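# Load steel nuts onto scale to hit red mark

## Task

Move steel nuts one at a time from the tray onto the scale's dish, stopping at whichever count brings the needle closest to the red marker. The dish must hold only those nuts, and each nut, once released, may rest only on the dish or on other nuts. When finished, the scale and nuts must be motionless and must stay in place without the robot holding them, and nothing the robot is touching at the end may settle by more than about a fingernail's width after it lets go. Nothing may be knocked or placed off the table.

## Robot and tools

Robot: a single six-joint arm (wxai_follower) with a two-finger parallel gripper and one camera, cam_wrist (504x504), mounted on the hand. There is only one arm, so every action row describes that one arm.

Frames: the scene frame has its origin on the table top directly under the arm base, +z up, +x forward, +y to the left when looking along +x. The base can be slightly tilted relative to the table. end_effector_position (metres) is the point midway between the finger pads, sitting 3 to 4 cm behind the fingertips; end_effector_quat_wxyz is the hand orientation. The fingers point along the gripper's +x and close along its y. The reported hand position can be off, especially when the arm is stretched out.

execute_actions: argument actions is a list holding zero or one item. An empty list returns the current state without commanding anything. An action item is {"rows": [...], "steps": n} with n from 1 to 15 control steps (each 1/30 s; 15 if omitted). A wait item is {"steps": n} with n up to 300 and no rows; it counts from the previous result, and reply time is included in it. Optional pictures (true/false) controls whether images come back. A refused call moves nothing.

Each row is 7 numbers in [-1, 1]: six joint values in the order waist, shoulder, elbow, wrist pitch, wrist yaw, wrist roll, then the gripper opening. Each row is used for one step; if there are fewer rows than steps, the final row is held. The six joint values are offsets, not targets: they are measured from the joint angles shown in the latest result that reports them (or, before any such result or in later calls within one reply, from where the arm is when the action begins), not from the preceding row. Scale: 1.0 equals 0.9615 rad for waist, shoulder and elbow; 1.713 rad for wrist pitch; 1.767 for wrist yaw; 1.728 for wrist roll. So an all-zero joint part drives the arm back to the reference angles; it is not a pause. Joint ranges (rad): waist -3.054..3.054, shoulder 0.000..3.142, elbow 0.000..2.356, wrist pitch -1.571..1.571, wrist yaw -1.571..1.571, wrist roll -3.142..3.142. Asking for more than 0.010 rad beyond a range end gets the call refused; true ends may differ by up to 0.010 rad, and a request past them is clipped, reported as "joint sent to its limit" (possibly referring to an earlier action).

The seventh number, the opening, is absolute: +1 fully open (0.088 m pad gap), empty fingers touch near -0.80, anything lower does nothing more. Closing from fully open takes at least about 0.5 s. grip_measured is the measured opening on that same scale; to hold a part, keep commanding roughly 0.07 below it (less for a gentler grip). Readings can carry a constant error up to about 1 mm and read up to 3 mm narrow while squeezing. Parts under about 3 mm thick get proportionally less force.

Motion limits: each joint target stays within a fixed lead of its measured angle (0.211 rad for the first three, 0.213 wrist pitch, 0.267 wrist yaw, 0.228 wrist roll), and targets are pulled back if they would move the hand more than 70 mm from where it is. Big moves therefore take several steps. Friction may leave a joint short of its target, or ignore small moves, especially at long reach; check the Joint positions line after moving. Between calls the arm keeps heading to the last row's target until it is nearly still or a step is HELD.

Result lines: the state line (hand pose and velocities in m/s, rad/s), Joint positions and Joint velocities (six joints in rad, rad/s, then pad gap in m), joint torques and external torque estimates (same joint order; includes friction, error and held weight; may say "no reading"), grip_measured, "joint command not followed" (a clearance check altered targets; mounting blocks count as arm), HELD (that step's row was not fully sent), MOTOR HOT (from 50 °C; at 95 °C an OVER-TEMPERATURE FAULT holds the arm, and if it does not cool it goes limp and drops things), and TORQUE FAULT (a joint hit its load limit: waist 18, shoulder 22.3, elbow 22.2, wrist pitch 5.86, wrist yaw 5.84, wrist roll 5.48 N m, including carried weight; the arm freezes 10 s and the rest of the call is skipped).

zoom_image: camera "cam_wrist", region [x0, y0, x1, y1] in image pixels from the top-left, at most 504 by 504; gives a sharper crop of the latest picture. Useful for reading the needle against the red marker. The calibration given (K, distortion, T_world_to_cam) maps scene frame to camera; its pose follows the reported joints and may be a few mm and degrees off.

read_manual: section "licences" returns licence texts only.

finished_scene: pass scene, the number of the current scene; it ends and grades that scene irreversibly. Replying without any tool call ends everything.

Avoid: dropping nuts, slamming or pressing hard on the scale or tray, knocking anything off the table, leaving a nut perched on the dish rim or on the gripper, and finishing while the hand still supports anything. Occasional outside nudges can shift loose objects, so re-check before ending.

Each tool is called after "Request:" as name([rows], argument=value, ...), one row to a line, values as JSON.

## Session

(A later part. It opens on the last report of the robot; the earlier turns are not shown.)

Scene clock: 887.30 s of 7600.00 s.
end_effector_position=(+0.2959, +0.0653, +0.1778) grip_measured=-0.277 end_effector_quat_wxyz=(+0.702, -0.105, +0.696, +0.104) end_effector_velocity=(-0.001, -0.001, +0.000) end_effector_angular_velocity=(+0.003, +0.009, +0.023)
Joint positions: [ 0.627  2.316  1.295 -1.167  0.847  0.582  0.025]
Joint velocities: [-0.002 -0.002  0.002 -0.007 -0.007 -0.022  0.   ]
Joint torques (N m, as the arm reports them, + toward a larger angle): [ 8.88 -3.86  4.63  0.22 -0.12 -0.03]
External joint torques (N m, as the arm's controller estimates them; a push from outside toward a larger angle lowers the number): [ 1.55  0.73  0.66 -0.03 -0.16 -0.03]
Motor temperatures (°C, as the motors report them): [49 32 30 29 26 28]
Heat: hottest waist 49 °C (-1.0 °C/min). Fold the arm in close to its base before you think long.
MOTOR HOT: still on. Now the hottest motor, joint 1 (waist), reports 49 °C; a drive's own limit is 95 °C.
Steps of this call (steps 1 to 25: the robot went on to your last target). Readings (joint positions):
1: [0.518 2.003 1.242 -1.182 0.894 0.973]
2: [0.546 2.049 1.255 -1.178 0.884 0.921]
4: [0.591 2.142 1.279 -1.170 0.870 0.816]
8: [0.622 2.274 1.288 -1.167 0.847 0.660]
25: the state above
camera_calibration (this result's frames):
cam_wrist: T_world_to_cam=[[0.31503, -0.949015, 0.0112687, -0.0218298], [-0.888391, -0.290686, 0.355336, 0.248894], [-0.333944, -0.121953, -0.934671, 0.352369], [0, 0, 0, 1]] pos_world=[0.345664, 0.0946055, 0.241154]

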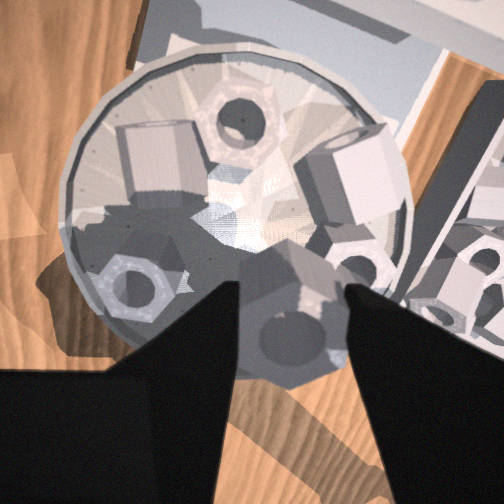

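Request:
execute_actions([
  {"rows":[[0,0.02,0.005,0.005,0,0,-0.36],[-0.01,0.04,0,0.018,0.003,-0.007,-0.36],[-0.02,0.048,-0.01,0.031,0.006,-0.014,-0.36],[-0.031,0.05,-0.02,0.045,0.01,-0.021,-0.36],[-0.042,0.052,-0.03,0.058,0.013,-0.028,-0.36],[-0.052,0.053,-0.039,0.071,0.016,-0.035,-0.36]]},
])

Scene clock: 899.10 s of 7600.00 s.
end_effector_position=(+0.2982, +0.0762, +0.1527) grip_measured=-0.277 end_effector_quat_wxyz=(+0.701, -0.105, +0.698, +0.105) end_effector_velocity=(+0.005, +0.003, -0.001) end_effector_angular_velocity=(+0.012, -0.019, +0.022)
Joint positions: [ 0.58   2.36   1.265 -1.052  0.869  0.526  0.025]
Joint velocities: [-0.002 -0.002 -0.002  0.037  0.007 -0.051 -0.   ]
Joint torques (N m, as the arm reports them, + toward a larger angle): [ 8.74 -4.05  3.01  0.24  0.22 -0.09]
External joint torques (N m, as the arm's controller estimates them; a push from outside toward a larger angle lowers the number): [ 1.28  0.72 -0.65  0.04  0.2  -0.09]
Motor temperatures (°C, as the motors report them): [51 32 30 29 26 28]
Heat: hottest waist 51 °C (+1.0 °C/min). Fold the arm in close to its base before you think long.
MOTOR HOT: still on. Now the hottest motor, joint 1 (waist), reports 51 °C; a drive's own limit is 95 °C.
Steps of this call (steps 1 to 30: the robot went on to your last target; steps 31 to 339: nothing new was sent; steps 340 to 354: all 15 steps of this action). Readings (joint positions):
340: [0.628 2.318 1.295 -1.167 0.847 0.581]
341: [0.627 2.322 1.295 -1.162 0.847 0.579]
343: [0.623 2.334 1.294 -1.136 0.847 0.569]
347: [0.595 2.355 1.275 -1.080 0.861 0.540]
354: the state above
camera_calibration (this result's frames):
cam_wrist: T_world_to_cam=[[0.314557, -0.949196, 0.00893697, -0.0113911], [-0.88678, -0.290488, 0.359495, 0.261986], [-0.338636, -0.121007, -0.933104, 0.332076], [0, 0, 0, 1]] pos_world=[0.34836, 0.105475, 0.21578]

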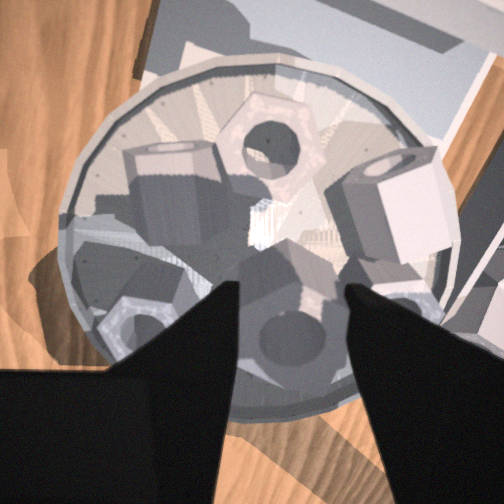

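Request:
execute_actions([
  {"rows":[[-0.012,0.003,-0.012,0.013,0.003,-0.008,-0.36],[-0.024,0.006,-0.022,0.027,0.007,-0.016,-0.36],[-0.036,0.009,-0.033,0.041,0.01,-0.025,-0.36],[-0.048,0.011,-0.044,0.055,0.014,-0.033,-0.36],[-0.06,0.013,-0.055,0.069,0.017,-0.041,-0.36],[-0.072,0.015,-0.066,0.083,0.02,-0.05,-0.36],[-0.083,0.017,-0.076,0.096,0.024,-0.058,-0.36]]},
])

Scene clock: 906.13 s of 7600.00 s.
end_effector_position=(+0.2999, +0.0763, +0.1213) grip_measured=-0.277 end_effector_quat_wxyz=(+0.700, -0.101, +0.699, +0.102) end_effector_velocity=(+0.007, +0.001, -0.002) end_effector_angular_velocity=(+0.002, -0.030, +0.011)
Joint positions: [ 0.504  2.371  1.199 -0.897  0.905  0.433  0.025]
Joint velocities: [-0.007 -0.002 -0.007  0.051  0.022 -0.051 -0.   ]
Joint torques (N m, as the arm reports them, + toward a larger angle): [ 8.82 -4.21  3.14  0.23  0.23 -0.06]
External joint torques (N m, as the arm's controller estimates them; a push from outside toward a larger angle lowers the number): [ 1.28  0.71 -0.27  0.02  0.21 -0.06]
Motor temperatures (°C, as the motors report them): [51 32 30 29 26 28]
Heat: hottest waist 51 °C (+1.0 °C/min). Fold the arm in close to its base before you think long.
MOTOR HOT: still on. Now the hottest motor, joint 1 (waist), reports 51 °C; a drive's own limit is 95 °C.
Steps of this call (steps 1 to 15: the robot went on to your last target; steps 16 to 196: nothing new was sent; steps 197 to 211: all 15 steps of this action). Readings (joint positions):
197: [0.580 2.360 1.262 -1.045 0.870 0.522]
198: [0.578 2.360 1.260 -1.037 0.871 0.517]
200: [0.567 2.360 1.251 -1.009 0.877 0.501]
204: [0.527 2.365 1.219 -0.938 0.895 0.458]
211: the state above
camera_calibration (this result's frames):
cam_wrist: T_world_to_cam=[[0.305901, -0.952042, 0.00643626, -0.00839366], [-0.888343, -0.282989, 0.361614, 0.274409], [-0.34245, -0.116336, -0.932306, 0.304059], [0, 0, 0, 1]] pos_world=[0.350462, 0.105037, 0.1843]

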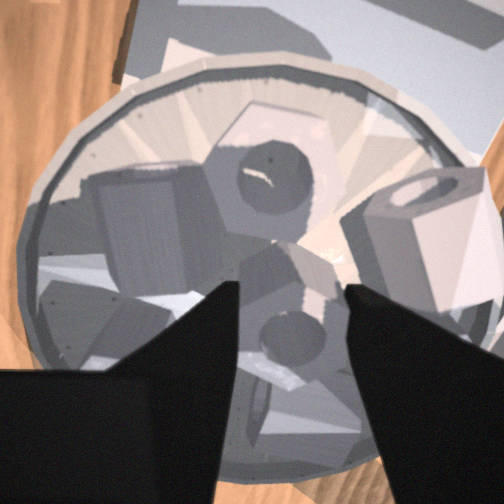

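Request:
execute_actions([
  {"rows":[[-0.006,0,-0.01,0.008,0.002,-0.008,-0.36],[-0.012,0,-0.018,0.016,0.004,-0.016,-0.36],[-0.018,0,-0.026,0.024,0.006,-0.024,-0.36],[-0.025,0,-0.034,0.032,0.008,-0.032,-0.36]]},
], pictures=false)

Scene clock: 914.67 s of 7600.00 s.
end_effector_position=(+0.2992, +0.0773, +0.1148) grip_measured=-0.277 end_effector_quat_wxyz=(+0.701, -0.109, +0.695, +0.111) end_effector_velocity=(+0.001, -0.001, -0.002) end_effector_angular_velocity=(+0.000, -0.007, -0.010)
Joint positions: [ 0.492  2.371  1.175 -0.848  0.914  0.381  0.025]
Joint velocities: [-0.007 -0.002 -0.007  0.022  0.007 -0.007 -0.   ]
Joint torques (N m, as the arm reports them, + toward a larger angle): [ 7.83 -5.07  2.77  0.44  0.15 -0.04]
External joint torques (N m, as the arm's controller estimates them; a push from outside toward a larger angle lowers the number): [ 0.37 -0.26 -0.53  0.21  0.14 -0.04]
Motor temperatures (°C, as the motors report them): [52 32 30 29 26 28]
Heat: hottest waist 52 °C (+3.0 °C/min). Fold the arm in close to its base before you think long.
MOTOR HOT: still on. Now the hottest motor, joint 1 (waist), reports 52 °C; a drive's own limit is 95 °C.
Steps of this call (steps 1 to 15: the robot went on to your last target; steps 16 to 241: nothing new was sent; steps 242 to 256: all 15 steps of this action). Readings (joint positions):
242: [0.503 2.371 1.197 -0.889 0.907 0.426]
243: [0.502 2.371 1.195 -0.885 0.907 0.422]
245: [0.498 2.371 1.189 -0.871 0.908 0.408]
249: [0.492 2.371 1.179 -0.855 0.911 0.389]
256: the state above

Request:
execute_actions([
  {"rows":[[0,0,0,0,0,0,-0.3],[0,0,0,0,0,0,-0.27],[0,0,0,0,0,0,-0.24],[0,0,0,0,0,0,-0.21],[0,0,0,0,0,0,-0.18],[0,0,0,0,0,0,-0.14]],"steps":11},
])

Request:
execute_actions([
  {"rows":[[0.02,0,0.018,-0.02,0,0.01,-0.14],[0.04,0,0.036,-0.045,-0.01,0.02,-0.14],[0.06,-0.005,0.055,-0.07,-0.015,0.03,-0.14],[0.08,-0.01,0.075,-0.095,-0.02,0.03,-0.14],[0.1,-0.02,0.09,-0.12,-0.025,0.03,-0.14],[0.105,-0.05,0.09,-0.14,-0.025,0.03,-0.14],[0.095,-0.1,0.08,-0.15,-0.02,0.02,-0.14],[0.075,-0.16,0.065,-0.15,-0.015,0.01,-0.1],[0.05,-0.22,0.05,-0.15,-0.01,0,0],[0.02,-0.28,0.03,-0.15,0,0,0.2],[-0.01,-0.34,0.01,-0.15,0.005,-0.01,0.4],[-0.05,-0.4,-0.01,-0.15,0.01,-0.018,0.6],[-0.09,-0.47,-0.03,-0.15,0.02,-0.018,0.8],[-0.14,-0.55,-0.055,-0.15,0.027,-0.018,1],[-0.22,-0.657,-0.086,-0.15,0.035,-0.018,1]]},
], pictures=false)

Request:
execute_actions([
  {"steps":25},
])

Scene clock: 927.40 s of 7600.00 s.
end_effector_position=(+0.2991, +0.0777, +0.1152) grip_measured=-0.166 end_effector_quat_wxyz=(+0.702, -0.110, +0.694, +0.112) end_effector_velocity=(-0.004, -0.001, -0.001) end_effector_angular_velocity=(+0.001, +0.012, +0.001)
Joint positions: [ 0.494  2.371  1.175 -0.847  0.915  0.38   0.031]
Joint velocities: [-0.002 -0.002 -0.007 -0.007 -0.007  0.007  0.01 ]
Joint torques (N m, as the arm reports them, + toward a larger angle): [ 8.68 -4.97  3.1   0.04 -0.03  0.04]
External joint torques (N m, as the arm's controller estimates them; a push from outside toward a larger angle lowers the number): [ 1.13 -0.24 -0.16 -0.18 -0.04  0.04]
Motor temperatures (°C, as the motors report them): [51 32 30 29 26 28]
Heat: hottest waist 51 °C (+3.0 °C/min). Fold the arm in close to its base before you think long.
MOTOR HOT: still on. Now the hottest motor, joint 1 (waist), reports 51 °C; a drive's own limit is 95 °C.
Steps of this call (steps 1 to 15: the robot went on to your last target; steps 16 to 371: nothing new was sent; steps 372 to 382: all 11 steps of this action). Readings (joint positions):
372: [0.492 2.371 1.175 -0.847 0.914 0.380]
373: [0.492 2.371 1.175 -0.847 0.915 0.380]
375: [0.493 2.371 1.175 -0.847 0.915 0.380]
379: [0.494 2.371 1.175 -0.847 0.915 0.380]
382: the state above
camera_calibration (this result's frames):
cam_wrist: T_world_to_cam=[[0.33164, -0.94337, 0.00817766, -0.015402], [-0.883825, -0.307652, 0.352425, 0.277943], [-0.329951, -0.124106, -0.935804, 0.295602], [0, 0, 0, 1]] pos_world=[0.348295, 0.107666, 0.178797]

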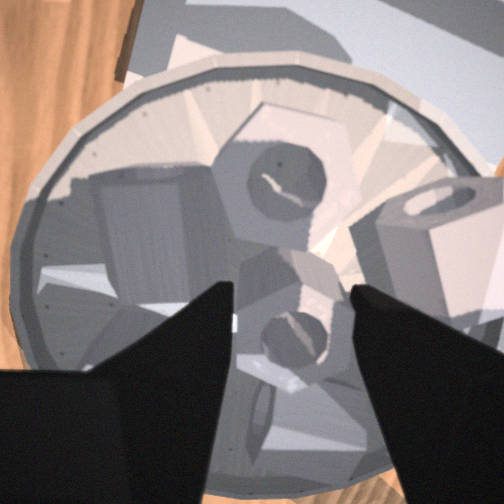

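Scene clock: 927.90 s of 7600.00 s.
end_effector_position=(+0.3152, -0.0224, +0.1646) grip_measured=+0.519 end_effector_quat_wxyz=(+0.718, -0.068, +0.688, +0.083) end_effector_velocity=(-0.016, -0.476, -0.141) end_effector_angular_velocity=(-0.059, +0.356, -1.116)
Joint positions: [ 0.451  2.02   1.178 -1.087  0.933  0.367  0.064]
Joint velocities: [-1.077 -1.292 -0.408 -0.081  0.286 -0.125  0.175]
Joint torques (N m, as the arm reports them, + toward a larger angle): [ 6.72 -2.36  1.96 -0.23  0.04 -0.07]
External joint torques (N m, as the arm's controller estimates them; a push from outside toward a larger angle lowers the number): [ 0.2  -0.34 -0.31 -0.36  0.12 -0.06]
Motor temperatures (°C, as the motors report them): [51 32 30 29 26 28]
Heat: hottest waist 51 °C (+3.0 °C/min). Fold the arm in close to its base before you think long.
MOTOR HOT: still on. Now the hottest motor, joint 1 (waist), reports 51 °C; a drive's own limit is 95 °C.
Steps of this call (steps 1 to 15: all 15 steps of this action). Readings (joint positions):
1: [0.495 2.371 1.176 -0.851 0.915 0.382]
2: [0.499 2.371 1.181 -0.866 0.915 0.388]
4: [0.518 2.371 1.198 -0.915 0.905 0.405]
8: [0.574 2.331 1.231 -1.026 0.886 0.413]
15: the state above

Scene clock: 928.73 s of 7600.00 s.
end_effector_position=(+0.3000, -0.1075, +0.1516) grip_measured=+0.983 end_effector_quat_wxyz=(+0.714, +0.011, +0.701, +0.003) end_effector_velocity=(+0.002, -0.003, +0.001) end_effector_angular_velocity=(-0.004, -0.010, +0.006)
Joint positions: [ 0.287  1.744  1.099 -1.101  0.971  0.351  0.087]
Joint velocities: [-0.002 -0.007  0.002  0.007  0.007 -0.022  0.   ]
Joint torques (N m, as the arm reports them, + toward a larger angle): [ 6.47 -3.62  2.65 -0.12  0.2  -0.09]
External joint torques (N m, as the arm's controller estimates them; a push from outside toward a larger angle lowers the number): [ 0.27 -0.48 -0.72 -0.37  0.19 -0.09]
Motor temperatures (°C, as the motors report them): [51 32 30 29 26 28]
Heat: hottest waist 51 °C (+3.0 °C/min). Fold the arm in close to its base before you think long.
MOTOR HOT: still on. Now the hottest motor, joint 1 (waist), reports 51 °C; a drive's own limit is 95 °C.
Steps of this call (steps 1 to 25: the robot went on to your last target). Readings (joint positions):
1: [0.414 1.976 1.164 -1.089 0.942 0.364]
2: [0.378 1.932 1.148 -1.092 0.949 0.360]
4: [0.325 1.852 1.123 -1.100 0.960 0.357]
8: [0.297 1.767 1.112 -1.101 0.970 0.353]
25: the state above
camera_calibration (this result's frames):
cam_wrist: T_world_to_cam=[[0.0126025, -0.999857, -0.0112828, -0.0981257], [-0.938299, -0.015725, 0.345468, 0.257687], [-0.345596, 0.00623289, -0.938363, 0.326053], [0, 0, 0, 1]] pos_world=[0.355707, -0.0960918, 0.215826]

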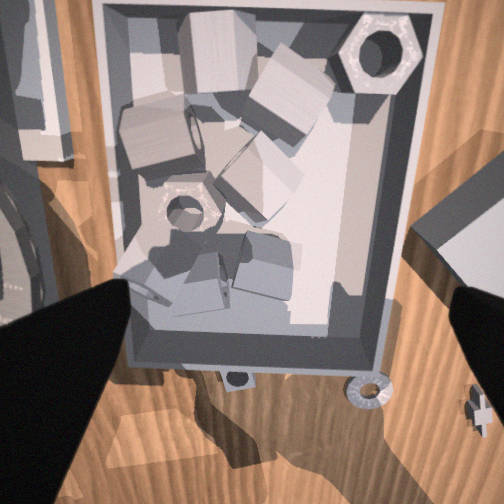

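Request:
execute_actions([
  {"rows":[[-0.015,-0.01,-0.025,0.02,0,0.07,0.8],[-0.035,-0.02,-0.055,0.05,0,0.15,0.6],[-0.055,-0.03,-0.085,0.08,0,0.24,0.4],[-0.075,-0.04,-0.115,0.105,0.005,0.33,0.2],[-0.095,-0.05,-0.145,0.135,0.008,0.42,0.05],[-0.115,-0.06,-0.175,0.16,0.01,0.5,0],[-0.135,-0.065,-0.205,0.19,0.012,0.59,0],[-0.155,-0.075,-0.235,0.22,0.013,0.67,0],[-0.175,-0.082,-0.265,0.245,0.013,0.75,0],[-0.197,-0.089,-0.297,0.272,0.013,0.834,0]]},
], pictures=false)

Request:
execute_actions([
  {"steps":26},
])

Scene clock: 950.13 s of 7600.00 s.
end_effector_position=(+0.2747, -0.1043, +0.0889) grip_measured=+0.035 end_effector_quat_wxyz=(+0.612, +0.360, +0.611, -0.350) end_effector_velocity=(-0.018, +0.001, -0.032) end_effector_angular_velocity=(-0.014, -0.005, -1.715)
Joint positions: [ 0.113  1.671  0.837 -0.675  0.987  1.099  0.041]
Joint velocities: [-0.09  -0.056 -0.178  0.3    0.022  1.516 -0.013]
Joint torques (N m, as the arm reports them, + toward a larger angle): [ 6.35 -4.29  2.43  0.36  0.28  0.08]
External joint torques (N m, as the arm's controller estimates them; a push from outside toward a larger angle lowers the number): [ 0.6  -0.76 -0.56  0.08  0.22  0.09]
Motor temperatures (°C, as the motors report them): [50 32 30 29 26 28]
Heat: hottest waist 50 °C (+1.0 °C/min). Fold the arm in close to its base before you think long.
MOTOR HOT: still on. Now the hottest motor, joint 1 (waist), reports 50 °C; a drive's own limit is 95 °C.
Steps of this call (steps 1 to 15: the robot went on to your last target; steps 16 to 627: nothing new was sent; steps 628 to 642: all 15 steps of this action). Readings (joint positions):
628: [0.287 1.743 1.096 -1.098 0.971 0.370]
629: [0.284 1.740 1.089 -1.082 0.971 0.417]
631: [0.267 1.729 1.059 -1.024 0.971 0.524]
635: [0.201 1.700 0.965 -0.869 0.981 0.734]
642: the state above

Scene clock: 951.00 s of 7600.00 s.
end_effector_position=(+0.2737, -0.1047, +0.0857) grip_measured=+0.002 end_effector_quat_wxyz=(+0.448, +0.553, +0.447, -0.541) end_effector_velocity=(-0.001, +0.002, +0.000) end_effector_angular_velocity=(+0.008, -0.003, -0.023)
Joint positions: [ 0.103  1.663  0.819 -0.637  0.989  1.788  0.039]
Joint velocities: [ 0.002 -0.002 -0.007  0.007 -0.007  0.022  0.   ]
Joint torques (N m, as the arm reports them, + toward a larger angle): [ 5.92 -4.01  2.18  0.23  0.24  0.1 ]
External joint torques (N m, as the arm's controller estimates them; a push from outside toward a larger angle lowers the number): [ 0.43 -0.81 -0.38  0.06  0.19  0.1 ]
Motor temperatures (°C, as the motors report them): [49 32 30 29 26 28]
Heat: hottest waist 49 °C (+0.0 °C/min). Fold the arm in close to its base before you think long.
MOTOR HOT: still on. Now the hottest motor, joint 1 (waist), reports 49 °C; a drive's own limit is 95 °C.
Steps of this call (steps 1 to 26: the robot went on to your last target). Readings (joint positions):
1: [0.110 1.669 0.833 -0.666 0.988 1.150]
2: [0.109 1.668 0.829 -0.659 0.988 1.203]
4: [0.107 1.665 0.826 -0.650 0.989 1.308]
8: [0.104 1.663 0.821 -0.642 0.989 1.516]
26: the state above
camera_calibration (this result's frames):
cam_wrist: T_world_to_cam=[[-0.984609, 0.174743, -0.0032282, 0.299563], [0.160901, 0.91352, 0.373621, 0.049843], [0.0682365, 0.367351, -0.927576, 0.17869], [0, 0, 0, 1]] pos_world=[0.274739, -0.163521, 0.148093]

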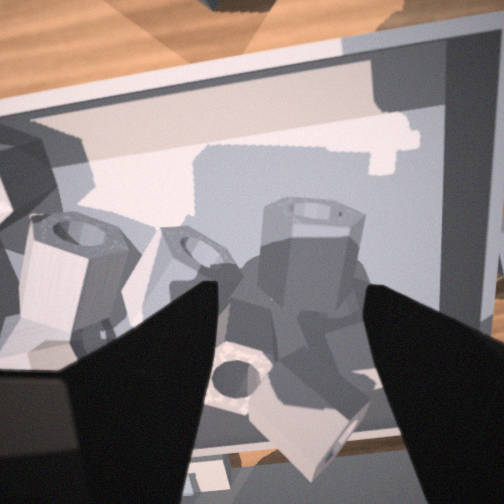

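Request:
execute_actions([
  {"rows":[[-0.008,-0.025,-0.02,0,0,0.015,-0.02],[-0.016,-0.047,-0.038,0.005,0,0.03,-0.02],[-0.028,-0.047,-0.047,0.02,0,0.017,-0.02],[-0.042,-0.047,-0.057,0.037,0,0.003,-0.02],[-0.056,-0.047,-0.067,0.054,0,-0.01,-0.02],[-0.07,-0.047,-0.077,0.071,0,-0.024,-0.02],[-0.083,-0.047,-0.087,0.088,0,-0.038,-0.02],[-0.095,-0.047,-0.096,0.104,0,-0.051,-0.02]]},
], pictures=false)

Request:
execute_actions([
  {"steps":8},
])

Scene clock: 961.90 s of 7600.00 s.
end_effector_position=(+0.2634, -0.1127, +0.0649) grip_measured=-0.017 end_effector_quat_wxyz=(+0.432, +0.564, +0.426, -0.560) end_effector_velocity=(+0.000, -0.004, -0.007) end_effector_angular_velocity=(-0.001, -0.013, +0.004)
Joint positions: [ 0.02   1.624  0.735 -0.473  0.989  1.71   0.038]
Joint velocities: [-0.032 -0.017 -0.027  0.081 -0.007 -0.081 -0.   ]
Joint torques (N m, as the arm reports them, + toward a larger angle): [ 5.79 -4.18  2.05  0.28  0.08 -0.04]
External joint torques (N m, as the arm's controller estimates them; a push from outside toward a larger angle lowers the number): [ 0.65 -0.89 -0.17  0.12  0.02 -0.04]
Motor temperatures (°C, as the motors report them): [48 32 29 29 26 28]
Heat: hottest waist 48 °C (-3.0 °C/min). Fold the arm in close to its base before you think long.
MOTOR HOT: still on. Now the hottest motor, joint 1 (waist), reports 48 °C; a drive's own limit is 95 °C.
Steps of this call (steps 1 to 30: the robot went on to your last target; steps 31 to 312: nothing new was sent; steps 313 to 327: all 15 steps of this action). Readings (joint positions):
313: [0.103 1.661 0.817 -0.637 0.989 1.794]
314: [0.102 1.654 0.812 -0.635 0.989 1.803]
316: [0.093 1.638 0.796 -0.621 0.989 1.808]
320: [0.053 1.626 0.762 -0.539 0.989 1.758]
327: the state above

Scene clock: 962.17 s of 7600.00 s.
end_effector_position=(+0.2635, -0.1131, +0.0640) grip_measured=-0.018 end_effector_quat_wxyz=(+0.432, +0.565, +0.425, -0.560) end_effector_velocity=(-0.004, +0.003, -0.002) end_effector_angular_velocity=(+0.022, +0.010, +0.014)
Joint positions: [ 0.017  1.623  0.732 -0.463  0.989  1.702  0.038]
Joint velocities: [-0.007 -0.002 -0.007 -0.007 -0.022 -0.007 -0.   ]
Joint torques (N m, as the arm reports them, + toward a larger angle): [ 5.66 -4.12  2.    0.23  0.04 -0.01]
External joint torques (N m, as the arm's controller estimates them; a push from outside toward a larger angle lowers the number): [ 0.5  -0.78 -0.28  0.05 -0.02 -0.01]
Motor temperatures (°C, as the motors report them): [48 32 29 29 26 28]
Heat: hottest waist 48 °C (-3.0 °C/min). Fold the arm in close to its base before you think long.
MOTOR HOT: still on. Now the hottest motor, joint 1 (waist), reports 48 °C; a drive's own limit is 95 °C.
Steps of this call (steps 1 to 8: the robot went on to your last target). Readings (joint positions):
1: [0.019 1.623 0.735 -0.470 0.989 1.708]
2: [0.019 1.623 0.734 -0.468 0.989 1.706]
4: [0.018 1.623 0.733 -0.466 0.989 1.704]
8: the state above
camera_calibration (this result's frames):
cam_wrist: T_world_to_cam=[[-0.970234, 0.242135, -0.0040263, 0.294725], [0.224282, 0.904721, 0.362185, 0.0502702], [0.0913402, 0.350502, -0.932097, 0.154676], [0, 0, 0, 1]] pos_world=[0.26055, -0.171058, 0.127152]

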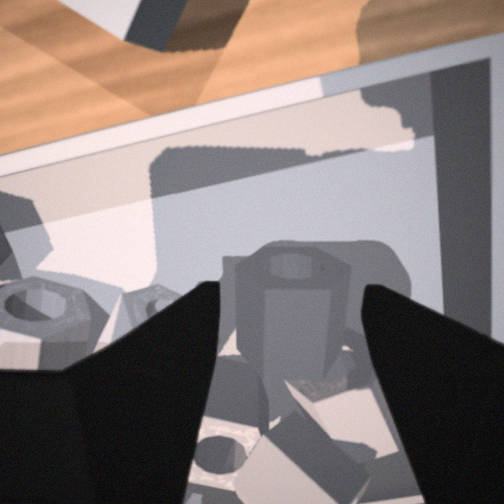

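Request:
execute_actions([
  {"rows":[[-0.014,0.01,-0.012,0.013,0,-0.01,-0.04],[-0.024,0.013,-0.019,0.027,0,-0.02,-0.04],[-0.034,0.016,-0.026,0.04,-0.003,-0.03,-0.04],[-0.044,0.019,-0.033,0.054,-0.004,-0.04,-0.04],[-0.055,0.022,-0.04,0.067,-0.005,-0.05,-0.04],[-0.065,0.026,-0.047,0.081,-0.006,-0.061,-0.04]]},
])

Scene clock: 968.43 s of 7600.00 s.
end_effector_position=(+0.2610, -0.1136, +0.0469) grip_measured=-0.037 end_effector_quat_wxyz=(+0.436, +0.560, +0.426, -0.562) end_effector_velocity=(-0.001, -0.001, -0.004) end_effector_angular_velocity=(+0.002, -0.001, +0.035)
Joint positions: [-0.039  1.64   0.693 -0.332  0.984  1.603  0.037]
Joint velocities: [-0.017 -0.002 -0.012  0.037 -0.007 -0.066 -0.   ]
Joint torques (N m, as the arm reports them, + toward a larger angle): [ 5.66 -2.68  1.86  0.23 -0.09 -0.04]
External joint torques (N m, as the arm's controller estimates them; a push from outside toward a larger angle lowers the number): [ 0.58  0.79 -0.05  0.06 -0.16 -0.04]
Motor temperatures (°C, as the motors report them): [48 32 29 29 26 28]
Heat: hottest waist 48 °C (-3.0 °C/min). Fold the arm in close to its base before you think long.
MOTOR HOT: still on. Now the hottest motor, joint 1 (waist), reports 48 °C; a drive's own limit is 95 °C.
Steps of this call (steps 1 to 30: the robot went on to your last target; steps 31 to 173: nothing new was sent; steps 174 to 188: all 15 steps of this action). Readings (joint positions):
174: [0.015 1.623 0.731 -0.459 0.989 1.699]
175: [0.013 1.623 0.729 -0.450 0.989 1.693]
177: [0.003 1.624 0.721 -0.423 0.989 1.673]
181: [-0.027 1.634 0.703 -0.363 0.987 1.627]
188: the state above
camera_calibration (this result's frames):
cam_wrist: T_world_to_cam=[[-0.97179, 0.235847, -0.00071596, 0.291899], [0.220387, 0.90916, 0.353353, 0.05946], [0.0839881, 0.343227, -0.93549, 0.140412], [0, 0, 0, 1]] pos_world=[0.258767, -0.171095, 0.110552]

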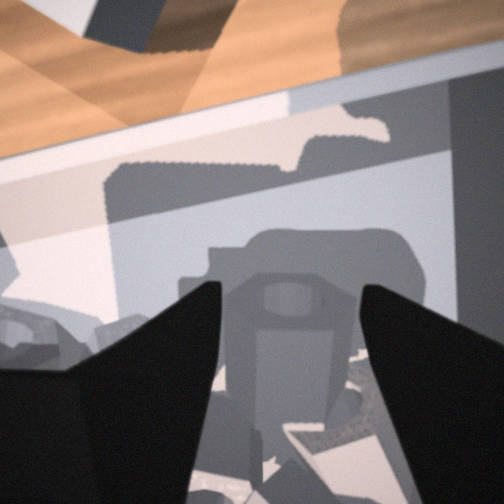

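Request:
execute_actions([
  {"rows":[[-0.008,0.008,-0.004,0.008,0,-0.006,-0.06],[-0.012,0.014,-0.006,0.014,0,-0.01,-0.09],[-0.012,0.014,-0.006,0.014,0,-0.01,-0.12],[-0.012,0.014,-0.006,0.014,0,-0.01,-0.15],[-0.012,0.014,-0.006,0.014,0,-0.01,-0.19],[-0.012,0.014,-0.006,0.014,0,-0.01,-0.23],[-0.012,0.014,-0.006,0.014,0,-0.01,-0.27],[-0.012,0.014,-0.006,0.014,0,-0.01,-0.31]]},
], pictures=false)

Request:
execute_actions([
  {"rows":[[0.015,0,0.01,-0.015,0,0.01,-0.31],[0.035,-0.005,0.025,-0.04,0,0.03,-0.31],[0.055,-0.01,0.04,-0.07,0,0.05,-0.31],[0.08,-0.015,0.058,-0.1,0.003,0.07,-0.31],[0.105,-0.015,0.078,-0.135,0.005,0.09,-0.31],[0.13,-0.015,0.098,-0.165,0.005,0.1,-0.31],[0.155,-0.015,0.118,-0.195,0.005,0.1,-0.31],[0.18,-0.015,0.138,-0.225,0.005,0.1,-0.31]]},
])

Scene clock: 978.90 s of 7600.00 s.
end_effector_position=(+0.2618, -0.1136, +0.0453) grip_measured=-0.208 end_effector_quat_wxyz=(+0.437, +0.559, +0.426, -0.561) end_effector_velocity=(+0.000, +0.000, -0.000) end_effector_angular_velocity=(+0.006, -0.004, +0.000)
Joint positions: [-0.044  1.644  0.691 -0.315  0.984  1.589  0.029]
Joint velocities: [-0.002 -0.002 -0.002  0.007 -0.007 -0.007 -0.   ]
Joint torques (N m, as the arm reports them, + toward a larger angle): [ 5.45 -2.59  1.95  0.52  0.1  -0.02]
External joint torques (N m, as the arm's controller estimates them; a push from outside toward a larger angle lowers the number): [ 0.35  0.91 -0.01  0.33  0.03 -0.02]
Motor temperatures (°C, as the motors report them): [47 32 29 29 26 28]
Heat: hottest waist 47 °C (-4.0 °C/min).
MOTOR HOT: cleared. Now the hottest motor, joint 1 (waist), reports 47 °C.
Steps of this call (steps 1 to 15: the robot went on to your last target; steps 16 to 299: nothing new was sent; steps 300 to 314: all 15 steps of this action). Readings (joint positions):
300: [-0.041 1.640 0.692 -0.326 0.984 1.599]
301: [-0.042 1.641 0.692 -0.323 0.984 1.596]
303: [-0.044 1.643 0.692 -0.317 0.984 1.593]
307: [-0.044 1.644 0.692 -0.315 0.984 1.590]
314: the state above

Scene clock: 979.40 s of 7600.00 s.
end_effector_position=(+0.2698, -0.1071, +0.0923) grip_measured=-0.208 end_effector_quat_wxyz=(+0.464, +0.542, +0.462, -0.527) end_effector_velocity=(-0.012, +0.005, +0.014) end_effector_angular_velocity=(+0.022, +0.039, +0.102)
Joint positions: [ 0.119  1.634  0.813 -0.675  0.989  1.753  0.029]
Joint velocities: [ 0.051 -0.002  0.032 -0.183 -0.022  0.051 -0.   ]
Joint torques (N m, as the arm reports them, + toward a larger angle): [ 6.7  -3.53  3.32 -0.13  0.21  0.12]
External joint torques (N m, as the arm's controller estimates them; a push from outside toward a larger angle lowers the number): [ 1.38 -0.48  0.66 -0.3   0.16  0.12]
Motor temperatures (°C, as the motors report them): [47 32 29 29 26 28]
Heat: hottest waist 47 °C (-4.0 °C/min).
Steps of this call (steps 1 to 15: all 15 steps of this action). Readings (joint positions):
1: [-0.043 1.644 0.691 -0.315 0.984 1.590]
2: [-0.039 1.644 0.694 -0.326 0.984 1.599]
4: [-0.022 1.644 0.707 -0.380 0.984 1.635]
8: [0.053 1.641 0.763 -0.546 0.987 1.716]
15: the state above
camera_calibration (this result's frames):
cam_wrist: T_world_to_cam=[[-0.99278, 0.119591, -0.00921745, 0.292961], [0.107416, 0.92064, 0.375344, 0.0652904], [0.0533736, 0.371644, -0.92684, 0.190376], [0, 0, 0, 1]] pos_world=[0.273672, -0.165897, 0.154642]

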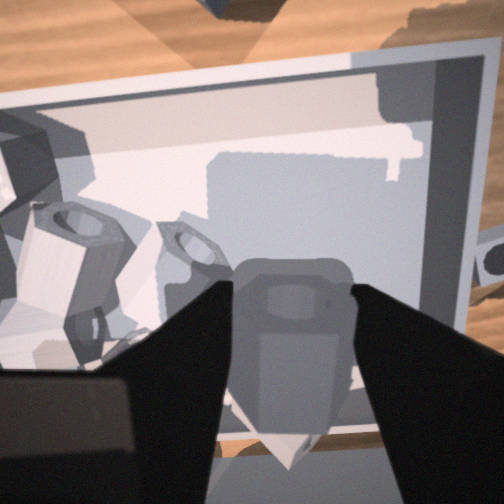

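Request:
execute_actions([
  {"rows":[[0.035,0,0.03,-0.04,0,0,-0.31],[0.07,0.01,0.06,-0.08,0,-0.02,-0.31],[0.105,0.03,0.1,-0.12,0,-0.04,-0.31],[0.14,0.06,0.14,-0.16,0,-0.06,-0.31],[0.175,0.09,0.18,-0.2,-0.005,-0.08,-0.31],[0.21,0.13,0.23,-0.23,-0.01,-0.1,-0.31],[0.245,0.18,0.28,-0.26,-0.012,-0.12,-0.31],[0.28,0.23,0.33,-0.28,-0.015,-0.14,-0.31],[0.31,0.28,0.38,-0.295,-0.02,-0.16,-0.31],[0.335,0.33,0.43,-0.305,-0.025,-0.18,-0.31],[0.36,0.385,0.47,-0.305,-0.03,-0.2,-0.31],[0.385,0.44,0.51,-0.305,-0.035,-0.22,-0.31],[0.405,0.5,0.545,-0.305,-0.04,-0.24,-0.31],[0.425,0.56,0.58,-0.305,-0.048,-0.26,-0.31],[0.478,0.895,0.743,-0.305,-0.068,-0.325,-0.31]]},
], pictures=false)

Request:
execute_actions([
  {"steps":28},
])

Scene clock: 993.20 s of 7600.00 s.
end_effector_position=(+0.3337, -0.0281, +0.1846) grip_measured=-0.208 end_effector_quat_wxyz=(+0.668, +0.294, +0.635, -0.253) end_effector_velocity=(+0.151, +0.388, +0.172) end_effector_angular_velocity=(+0.207, -0.160, +2.238)
Joint positions: [ 0.471  2.034  1.287 -1.165  0.93   1.373  0.029]
Joint velocities: [ 0.716  1.331  1.204 -0.344 -0.491 -1.443 -0.   ]
Joint torques (N m, as the arm reports them, + toward a larger angle): [ 9.68 -3.25  4.57  0.06 -0.15 -0.08]
External joint torques (N m, as the arm's controller estimates them; a push from outside toward a larger angle lowers the number): [ 1.5   1.09  0.5  -0.35 -0.26 -0.11]
Motor temperatures (°C, as the motors report them): [47 32 29 29 26 28]
Heat: hottest waist 47 °C (-4.1 °C/min).
Steps of this call (steps 1 to 30: the robot went on to your last target; steps 31 to 399: nothing new was sent; steps 400 to 414: all 15 steps of this action). Readings (joint positions):
400: [0.128 1.634 0.821 -0.706 0.989 1.759]
401: [0.135 1.635 0.828 -0.728 0.989 1.754]
403: [0.169 1.646 0.861 -0.806 0.989 1.720]
407: [0.281 1.735 0.995 -0.998 0.984 1.613]
414: the state above

Scene clock: 994.13 s of 7600.00 s.
end_effector_position=(+0.3366, +0.0906, +0.1666) grip_measured=-0.208 end_effector_quat_wxyz=(+0.694, +0.125, +0.697, -0.130) end_effector_velocity=(-0.001, -0.004, -0.000) end_effector_angular_velocity=(-0.009, -0.000, +0.012)
Joint positions: [ 0.577  2.487  1.522 -1.195  0.869  1.194  0.029]
Joint velocities: [-0.002 -0.007 -0.007 -0.007  0.007 -0.007 -0.   ]
Joint torques (N m, as the arm reports them, + toward a larger angle): [10.03 -5.01  4.44 -0.18  0.05 -0.05]
External joint torques (N m, as the arm's controller estimates them; a push from outside toward a larger angle lowers the number): [ 1.66  0.46  0.67 -0.38 -0.01 -0.05]
Motor temperatures (°C, as the motors report them): [47 32 29 29 26 28]
Heat: hottest waist 47 °C (-4.1 °C/min).
Steps of this call (steps 1 to 28: the robot went on to your last target). Readings (joint positions):
1: [0.495 2.081 1.330 -1.174 0.914 1.331]
2: [0.517 2.128 1.374 -1.178 0.904 1.298]
4: [0.551 2.219 1.448 -1.179 0.894 1.253]
8: [0.576 2.383 1.506 -1.188 0.881 1.213]
28: the state above
camera_calibration (this result's frames):
cam_wrist: T_world_to_cam=[[-0.333416, -0.942651, 0.0155921, 0.206499], [-0.8757, 0.315778, 0.365287, 0.235515], [-0.349262, 0.108139, -0.930764, 0.342275], [0, 0, 0, 1]] pos_world=[0.394634, 0.0832732, 0.229327]

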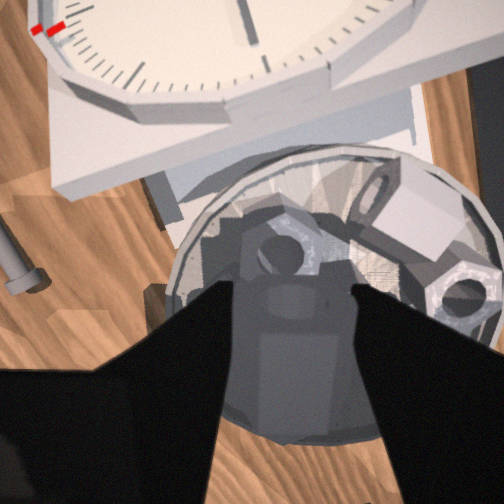

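Request:
execute_actions([
  {"rows":[[-0.012,0,-0.012,0.012,0.004,-0.008,-0.31],[-0.025,0.003,-0.025,0.026,0.008,-0.016,-0.31],[-0.038,0.005,-0.037,0.04,0.012,-0.025,-0.31],[-0.051,0.008,-0.05,0.054,0.016,-0.033,-0.31],[-0.064,0.01,-0.062,0.068,0.02,-0.041,-0.31],[-0.076,0.012,-0.074,0.081,0.024,-0.049,-0.31]]},
], pictures=false)

Request:
execute_actions([
  {"rows":[[-0.006,0,-0.008,0.008,0.002,-0.005,-0.31],[-0.011,0,-0.014,0.014,0.004,-0.008,-0.31],[-0.016,0.004,-0.019,0.02,0.006,-0.011,-0.31]],"steps":13},
])

Scene clock: 1006.63 s of 7600.00 s.
end_effector_position=(+0.3393, +0.0888, +0.1346) grip_measured=-0.208 end_effector_quat_wxyz=(+0.692, +0.126, +0.698, -0.134) end_effector_velocity=(+0.007, +0.002, -0.001) end_effector_angular_velocity=(+0.003, -0.034, -0.016)
Joint positions: [ 0.505  2.492  1.459 -1.064  0.905  1.114  0.029]
Joint velocities: [-0.002 -0.002 -0.007  0.051  0.022 -0.022 -0.   ]
Joint torques (N m, as the arm reports them, + toward a larger angle): [ 9.9  -5.03  2.62  0.22  0.22 -0.04]
External joint torques (N m, as the arm's controller estimates them; a push from outside toward a larger angle lowers the number): [ 1.5   0.49 -0.88  0.04  0.17 -0.04]
Motor temperatures (°C, as the motors report them): [51 32 30 29 26 28]
Heat: hottest waist 51 °C (+1.0 °C/min). Fold the arm in close to its base before you think long.
MOTOR HOT: a motor reached 50 °C. Now the hottest motor, joint 1 (waist), reports 51 °C. The temperature limit of the motors' drives, at which the controller stops the arm, is 95 °C. To cool a motor, set the load down, stop pushing, or move to a pose that needs little force.
Steps of this call (steps 1 to 15: the robot went on to your last target; steps 16 to 360: nothing new was sent; steps 361 to 375: all 15 steps of this action). Readings (joint positions):
361: [0.577 2.487 1.522 -1.195 0.869 1.191]
362: [0.575 2.487 1.520 -1.188 0.869 1.186]
364: [0.566 2.487 1.510 -1.157 0.877 1.170]
368: [0.525 2.489 1.475 -1.095 0.896 1.133]
375: the state above

Scene clock: 1007.07 s of 7600.00 s.
end_effector_position=(+0.3401, +0.0902, +0.1318) grip_measured=-0.208 end_effector_quat_wxyz=(+0.694, +0.127, +0.696, -0.133) end_effector_velocity=(-0.002, -0.002, -0.000) end_effector_angular_velocity=(+0.002, +0.010, +0.012)
Joint positions: [ 0.501  2.492  1.448 -1.036  0.911  1.098  0.029]
Joint velocities: [-0.002 -0.007 -0.007 -0.007 -0.007 -0.007 -0.   ]
Joint torques (N m, as the arm reports them, + toward a larger angle): [ 8.77 -5.31  2.8   0.43  0.18 -0.03]
External joint torques (N m, as the arm's controller estimates them; a push from outside toward a larger angle lowers the number): [ 0.34  0.24 -0.71  0.24  0.13 -0.04]
Motor temperatures (°C, as the motors report them): [51 32 30 29 26 28]
Heat: hottest waist 51 °C (+1.0 °C/min). Fold the arm in close to its base before you think long.
MOTOR HOT: still on. Now the hottest motor, joint 1 (waist), reports 51 °C; a drive's own limit is 95 °C.
Steps of this call (steps 1 to 13: all 13 steps of this action). Readings (joint positions):
1: [0.505 2.492 1.458 -1.062 0.906 1.113]
2: [0.505 2.492 1.457 -1.057 0.906 1.111]
4: [0.502 2.492 1.453 -1.047 0.908 1.105]
8: [0.501 2.492 1.450 -1.039 0.910 1.100]
13: the state above
camera_calibration (this result's frames):
cam_wrist: T_world_to_cam=[[-0.340306, -0.940169, 0.0165702, 0.209818], [-0.873832, 0.322705, 0.363701, 0.25036], [-0.347287, 0.10929, -0.931369, 0.310412], [0, 0, 0, 1]] pos_world=[0.397977, 0.0825472, 0.194576]

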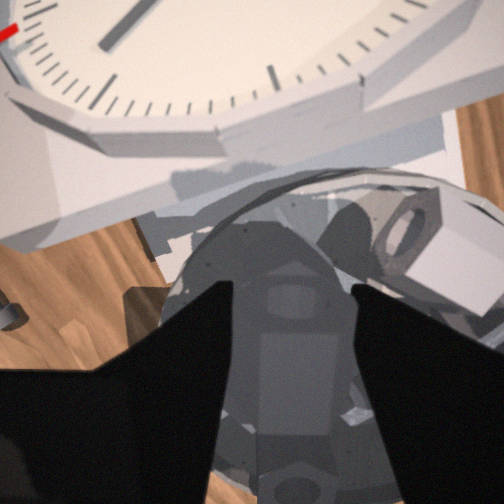

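Request:
execute_actions([
  {"rows":[[0,0,0,0,0,0,-0.24],[0,0,0,0,0,0,-0.2],[0,0,0,0,0,0,-0.17],[0,0,0,0,0,0,-0.13],[0,0,0,0,0,0,-0.08],[0,0,0,0,0,0,-0.02]],"steps":11},
], pictures=false)

Request:
execute_actions([
  {"rows":[[0.015,0,0.015,-0.017,0,0.01,-0.02],[0.033,0,0.033,-0.037,-0.008,0.022,-0.02],[0.05,0,0.05,-0.057,-0.013,0.034,-0.02],[0.068,-0.005,0.068,-0.077,-0.02,0.046,-0.02],[0.085,-0.01,0.085,-0.097,-0.026,0.058,-0.02],[0.1,-0.012,0.1,-0.115,-0.031,0.068,-0.02]],"steps":13},
])

Scene clock: 1018.57 s of 7600.00 s.
end_effector_position=(+0.3401, +0.0907, +0.1323) grip_measured=-0.056 end_effector_quat_wxyz=(+0.695, +0.127, +0.695, -0.132) end_effector_velocity=(-0.002, -0.001, -0.001) end_effector_angular_velocity=(+0.002, +0.010, +0.012)
Joint positions: [ 0.503  2.492  1.448 -1.035  0.911  1.097  0.036]
Joint velocities: [-0.002 -0.002 -0.002 -0.007 -0.007 -0.007  0.014]
Joint torques (N m, as the arm reports them, + toward a larger angle): [ 9.56 -5.76  3.52  0.    0.01  0.08]
External joint torques (N m, as the arm's controller estimates them; a push from outside toward a larger angle lowers the number): [ 1.08 -0.27  0.04 -0.18 -0.04  0.08]
Motor temperatures (°C, as the motors report them): [52 32 30 29 26 28]
Heat: hottest waist 52 °C (+3.0 °C/min). Fold the arm in close to its base before you think long.
MOTOR HOT: still on. Now the hottest motor, joint 1 (waist), reports 52 °C; a drive's own limit is 95 °C.
Steps of this call (steps 1 to 15: the robot went on to your last target; steps 16 to 334: nothing new was sent; steps 335 to 345: all 11 steps of this action). Readings (joint positions):
335: [0.501 2.492 1.448 -1.035 0.911 1.097]
336: [0.501 2.492 1.448 -1.035 0.911 1.097]
338: [0.502 2.492 1.448 -1.035 0.911 1.097]
342: [0.503 2.492 1.448 -1.035 0.911 1.097]
345: the state above

Scene clock: 1019.00 s of 7600.00 s.
end_effector_position=(+0.3366, +0.0925, +0.1767) grip_measured=-0.023 end_effector_quat_wxyz=(+0.700, +0.125, +0.692, -0.126) end_effector_velocity=(-0.007, -0.006, +0.006) end_effector_angular_velocity=(+0.005, +0.063, -0.018)
Joint positions: [ 0.601  2.484  1.536 -1.216  0.866  1.205  0.038]
Joint velocities: [ 0.002 -0.002  0.032 -0.095 -0.051  0.066  0.   ]
Joint torques (N m, as the arm reports them, + toward a larger angle): [ 9.11 -5.78  4.25 -0.13 -0.11  0.08]
External joint torques (N m, as the arm's controller estimates them; a push from outside toward a larger angle lowers the number): [ 0.94 -0.48  0.44 -0.33 -0.17  0.08]
Motor temperatures (°C, as the motors report them): [52 33 30 29 26 28]
Heat: hottest waist 52 °C (+3.0 °C/min). Fold the arm in close to its base before you think long.
MOTOR HOT: still on. Now the hottest motor, joint 1 (waist), reports 52 °C; a drive's own limit is 95 °C.
Steps of this call (steps 1 to 13: all 13 steps of this action). Readings (joint positions):
1: [0.503 2.492 1.449 -1.038 0.911 1.100]
2: [0.506 2.492 1.453 -1.052 0.911 1.107]
4: [0.522 2.492 1.468 -1.091 0.903 1.130]
8: [0.577 2.490 1.515 -1.178 0.876 1.183]
13: the state above
camera_calibration (this result's frames):
cam_wrist: T_world_to_cam=[[-0.328743, -0.944389, 0.00761912, 0.208136], [-0.883187, 0.310276, 0.351724, 0.236712], [-0.334528, 0.108898, -0.936073, 0.347394], [0, 0, 0, 1]] pos_world=[0.393697, 0.0852855, 0.240343]

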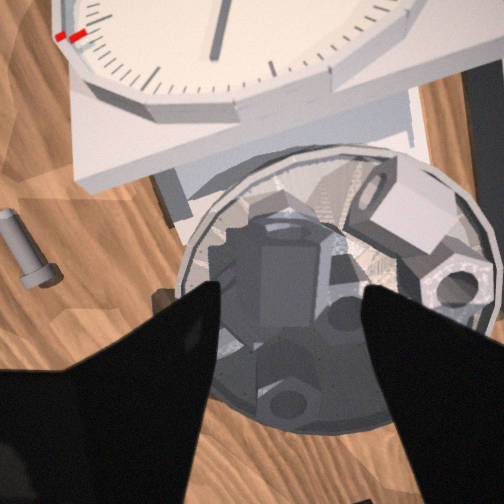

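Request:
execute_actions([
  {"rows":[[0,-0.04,-0.02,0,0,-0.02,0],[-0.015,-0.09,-0.05,0,0.005,-0.04,0],[-0.03,-0.15,-0.08,0,0.01,-0.065,0],[-0.05,-0.21,-0.11,0,0.015,-0.09,0],[-0.07,-0.27,-0.14,0,0.02,-0.115,0],[-0.09,-0.33,-0.175,0.005,0.025,-0.14,0],[-0.115,-0.39,-0.21,0.01,0.03,-0.165,0],[-0.14,-0.45,-0.245,0.015,0.04,-0.19,0],[-0.17,-0.51,-0.28,0.02,0.045,-0.215,0],[-0.21,-0.565,-0.32,0.035,0.05,-0.24,0],[-0.26,-0.615,-0.36,0.06,0.06,-0.265,0],[-0.31,-0.66,-0.4,0.1,0.065,-0.29,0],[-0.36,-0.69,-0.44,0.15,0.07,-0.31,0],[-0.42,-0.71,-0.485,0.2,0.073,-0.322,0],[-0.523,-0.722,-0.561,0.305,0.073,-0.322,0]]},
], pictures=false)

Request:
execute_actions([
  {"steps":25},
])

Scene clock: 1031.33 s of 7600.00 s.
end_effector_position=(+0.3286, -0.0700, +0.1457) grip_measured=-0.003 end_effector_quat_wxyz=(+0.705, +0.146, +0.683, -0.124) end_effector_velocity=(-0.124, -0.329, -0.334) end_effector_angular_velocity=(-0.114, +0.333, -1.077)
Joint positions: [ 0.315  1.91   1.174 -1.019  0.968  0.746  0.039]
Joint velocities: [-1.302 -1.062 -1.101  1.297  0.271 -0.681 -0.   ]
Joint torques (N m, as the arm reports them, + toward a larger angle): [ 7.93 -1.98  1.45  0.03  0.   -0.01]
External joint torques (N m, as the arm's controller estimates them; a push from outside toward a larger angle lowers the number): [ 0.44 -0.41 -0.14  0.05  0.17  0.03]
Motor temperatures (°C, as the motors report them): [54 33 30 29 26 28]
Heat: hottest waist 54 °C (+7.1 °C/min). Fold the arm in close to its base before you think long.
MOTOR HOT: still on. Now the hottest motor, joint 1 (waist), reports 54 °C; a drive's own limit is 95 °C.
Steps of this call (steps 1 to 30: the robot went on to your last target; steps 31 to 355: nothing new was sent; steps 356 to 370: all 15 steps of this action). Readings (joint positions):
356: [0.601 2.480 1.538 -1.229 0.862 1.207]
357: [0.601 2.470 1.530 -1.225 0.862 1.192]
359: [0.596 2.422 1.496 -1.222 0.863 1.142]
363: [0.543 2.241 1.402 -1.209 0.897 1.005]
370: the state above

Scene clock: 1032.17 s of 7600.00 s.
end_effector_position=(+0.3147, -0.1053, +0.0875) grip_measured=-0.002 end_effector_quat_wxyz=(+0.675, +0.222, +0.670, -0.214) end_effector_velocity=(+0.004, -0.001, +0.001) end_effector_angular_velocity=(+0.008, -0.015, -0.021)
Joint positions: [ 0.104  1.795  1.003 -0.697  0.989  0.651  0.039]
Joint velocities: [-0.002 -0.007  0.002  0.022 -0.007 -0.007 -0.   ]
Joint torques (N m, as the arm reports them, + toward a larger angle): [ 6.98 -4.6   2.36  0.3   0.22 -0.06]
External joint torques (N m, as the arm's controller estimates them; a push from outside toward a larger angle lowers the number): [ 0.44 -0.64 -0.42  0.07  0.19 -0.06]
Motor temperatures (°C, as the motors report them): [54 33 30 29 26 28]
Heat: hottest waist 54 °C (+7.1 °C/min). Fold the arm in close to its base before you think long.
MOTOR HOT: still on. Now the hottest motor, joint 1 (waist), reports 54 °C; a drive's own limit is 95 °C.
Steps of this call (steps 1 to 25: the robot went on to your last target). Readings (joint positions):
1: [0.270 1.878 1.139 -0.975 0.974 0.726]
2: [0.226 1.854 1.106 -0.929 0.979 0.708]
4: [0.157 1.829 1.058 -0.839 0.984 0.684]
8: [0.117 1.810 1.017 -0.743 0.987 0.662]
25: the state above
camera_calibration (this result's frames):
cam_wrist: T_world_to_cam=[[-0.567413, -0.823419, -0.00477017, 0.103713], [-0.769321, 0.528051, 0.359594, 0.296474], [-0.293578, 0.207708, -0.933097, 0.275311], [0, 0, 0, 1]] pos_world=[0.367756, -0.128338, 0.150776]

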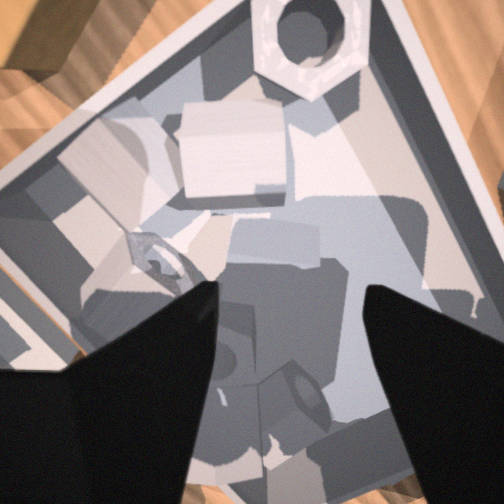

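Request:
zoom_image(camera="cam_wrist", region=[150,170,400,400])

Region (150, 170, 400, 400) of cam_wrist's 504x504 image, scaled by 2.016, with more detail than that image has; it fills the top 464 rows of this view, and the rest is white.

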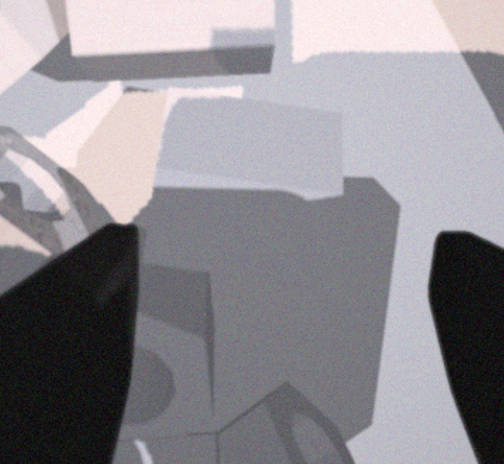

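Request:
execute_actions([
  {"rows":[[-0.008,0.015,0.005,0.008,0,0.01,-0.05],[-0.017,0.03,0.005,0.02,0,0.02,-0.08],[-0.028,0.044,0,0.034,0,0.024,-0.08],[-0.04,0.044,0,0.049,0,0.024,-0.08],[-0.051,0.044,0,0.063,0,0.024,-0.08]]},
])

Scene clock: 1045.47 s of 7600.00 s.
end_effector_position=(+0.3227, -0.1051, +0.0716) grip_measured=-0.076 end_effector_quat_wxyz=(+0.662, +0.260, +0.655, -0.254) end_effector_velocity=(-0.000, -0.002, -0.004) end_effector_angular_velocity=(-0.008, +0.009, -0.016)
Joint positions: [ 0.062  1.828  1.002 -0.595  0.989  0.689  0.035]
Joint velocities: [-0.012  0.007  0.002  0.007  0.007  0.007 -0.001]
Joint torques (N m, as the arm reports them, + toward a larger angle): [ 7.23 -3.4   2.6   0.29  0.03  0.13]
External joint torques (N m, as the arm's controller estimates them; a push from outside toward a larger angle lowers the number): [0.61 0.76 0.1  0.1  0.   0.13]
Motor temperatures (°C, as the motors report them): [52 33 30 29 26 28]
Heat: hottest waist 52 °C (+5.0 °C/min). Fold the arm in close to its base before you think long.
MOTOR HOT: still on. Now the hottest motor, joint 1 (waist), reports 52 °C; a drive's own limit is 95 °C.
Steps of this call (steps 1 to 15: the robot went on to your last target; steps 16 to 384: nothing new was sent; steps 385 to 399: all 15 steps of this action). Readings (joint positions):
385: [0.104 1.795 1.002 -0.694 0.989 0.652]
386: [0.103 1.797 1.002 -0.689 0.989 0.658]
388: [0.095 1.806 1.002 -0.662 0.989 0.671]
392: [0.069 1.824 1.002 -0.616 0.989 0.684]
399: the state above
camera_calibration (this result's frames):
cam_wrist: T_world_to_cam=[[-0.660678, -0.750664, -0.00290319, 0.145985], [-0.702044, 0.616507, 0.356446, 0.296052], [-0.265782, 0.237534, -0.934311, 0.257014], [0, 0, 0, 1]] pos_world=[0.3726, -0.133983, 0.135029]

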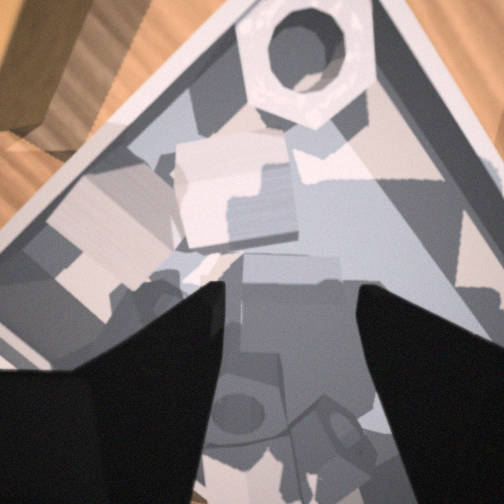

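Request:
execute_actions([
  {"rows":[[-0.012,0.005,-0.012,0.012,0,-0.008,-0.13],[-0.022,0.008,-0.02,0.026,0,-0.018,-0.13],[-0.032,0.011,-0.028,0.04,0,-0.028,-0.13],[-0.042,0.014,-0.037,0.054,0,-0.038,-0.13],[-0.053,0.016,-0.045,0.068,0,-0.048,-0.13]]},
])

Scene clock: 1050.60 s of 7600.00 s.
end_effector_position=(+0.3210, -0.1064, +0.0553) grip_measured=-0.127 end_effector_quat_wxyz=(+0.663, +0.258, +0.654, -0.258) end_effector_velocity=(+0.000, +0.000, -0.002) end_effector_angular_velocity=(+0.005, -0.004, +0.018)
Joint positions: [ 0.017  1.836  0.966 -0.485  0.989  0.611  0.033]
Joint velocities: [-0.007 -0.002 -0.007  0.022 -0.007 -0.037 -0.001]
Joint torques (N m, as the arm reports them, + toward a larger angle): [ 7.21 -3.58  1.82  0.28  0.07 -0.07]
External joint torques (N m, as the arm's controller estimates them; a push from outside toward a larger angle lowers the number): [ 0.63  0.66 -0.46  0.09  0.04 -0.07]
Motor temperatures (°C, as the motors report them): [52 33 30 29 26 28]
Heat: hottest waist 52 °C (+5.0 °C/min). Fold the arm in close to its base before you think long.
MOTOR HOT: still on. Now the hottest motor, joint 1 (waist), reports 52 °C; a drive's own limit is 95 °C.
Steps of this call (steps 1 to 15: the robot went on to your last target; steps 16 to 139: nothing new was sent; steps 140 to 154: all 15 steps of this action). Readings (joint positions):
140: [0.060 1.829 1.002 -0.589 0.989 0.690]
141: [0.059 1.829 1.000 -0.581 0.989 0.685]
143: [0.051 1.829 0.993 -0.555 0.989 0.665]
147: [0.025 1.833 0.973 -0.507 0.989 0.628]
154: the state above
camera_calibration (this result's frames):
cam_wrist: T_world_to_cam=[[-0.661822, -0.74965, 0.00391825, 0.143968], [-0.700672, 0.620424, 0.352324, 0.301708], [-0.266551, 0.230431, -0.93587, 0.241259], [0, 0, 0, 1]] pos_world=[0.370987, -0.134854, 0.118924]

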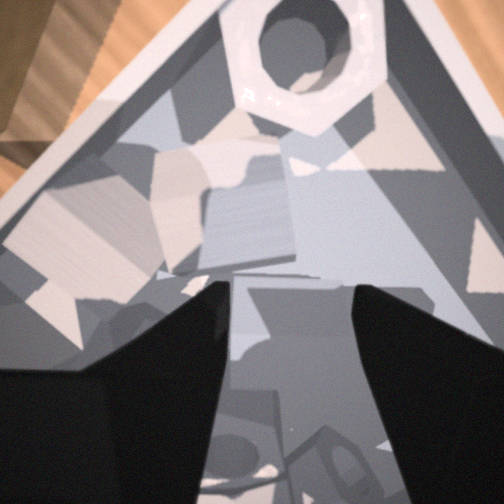

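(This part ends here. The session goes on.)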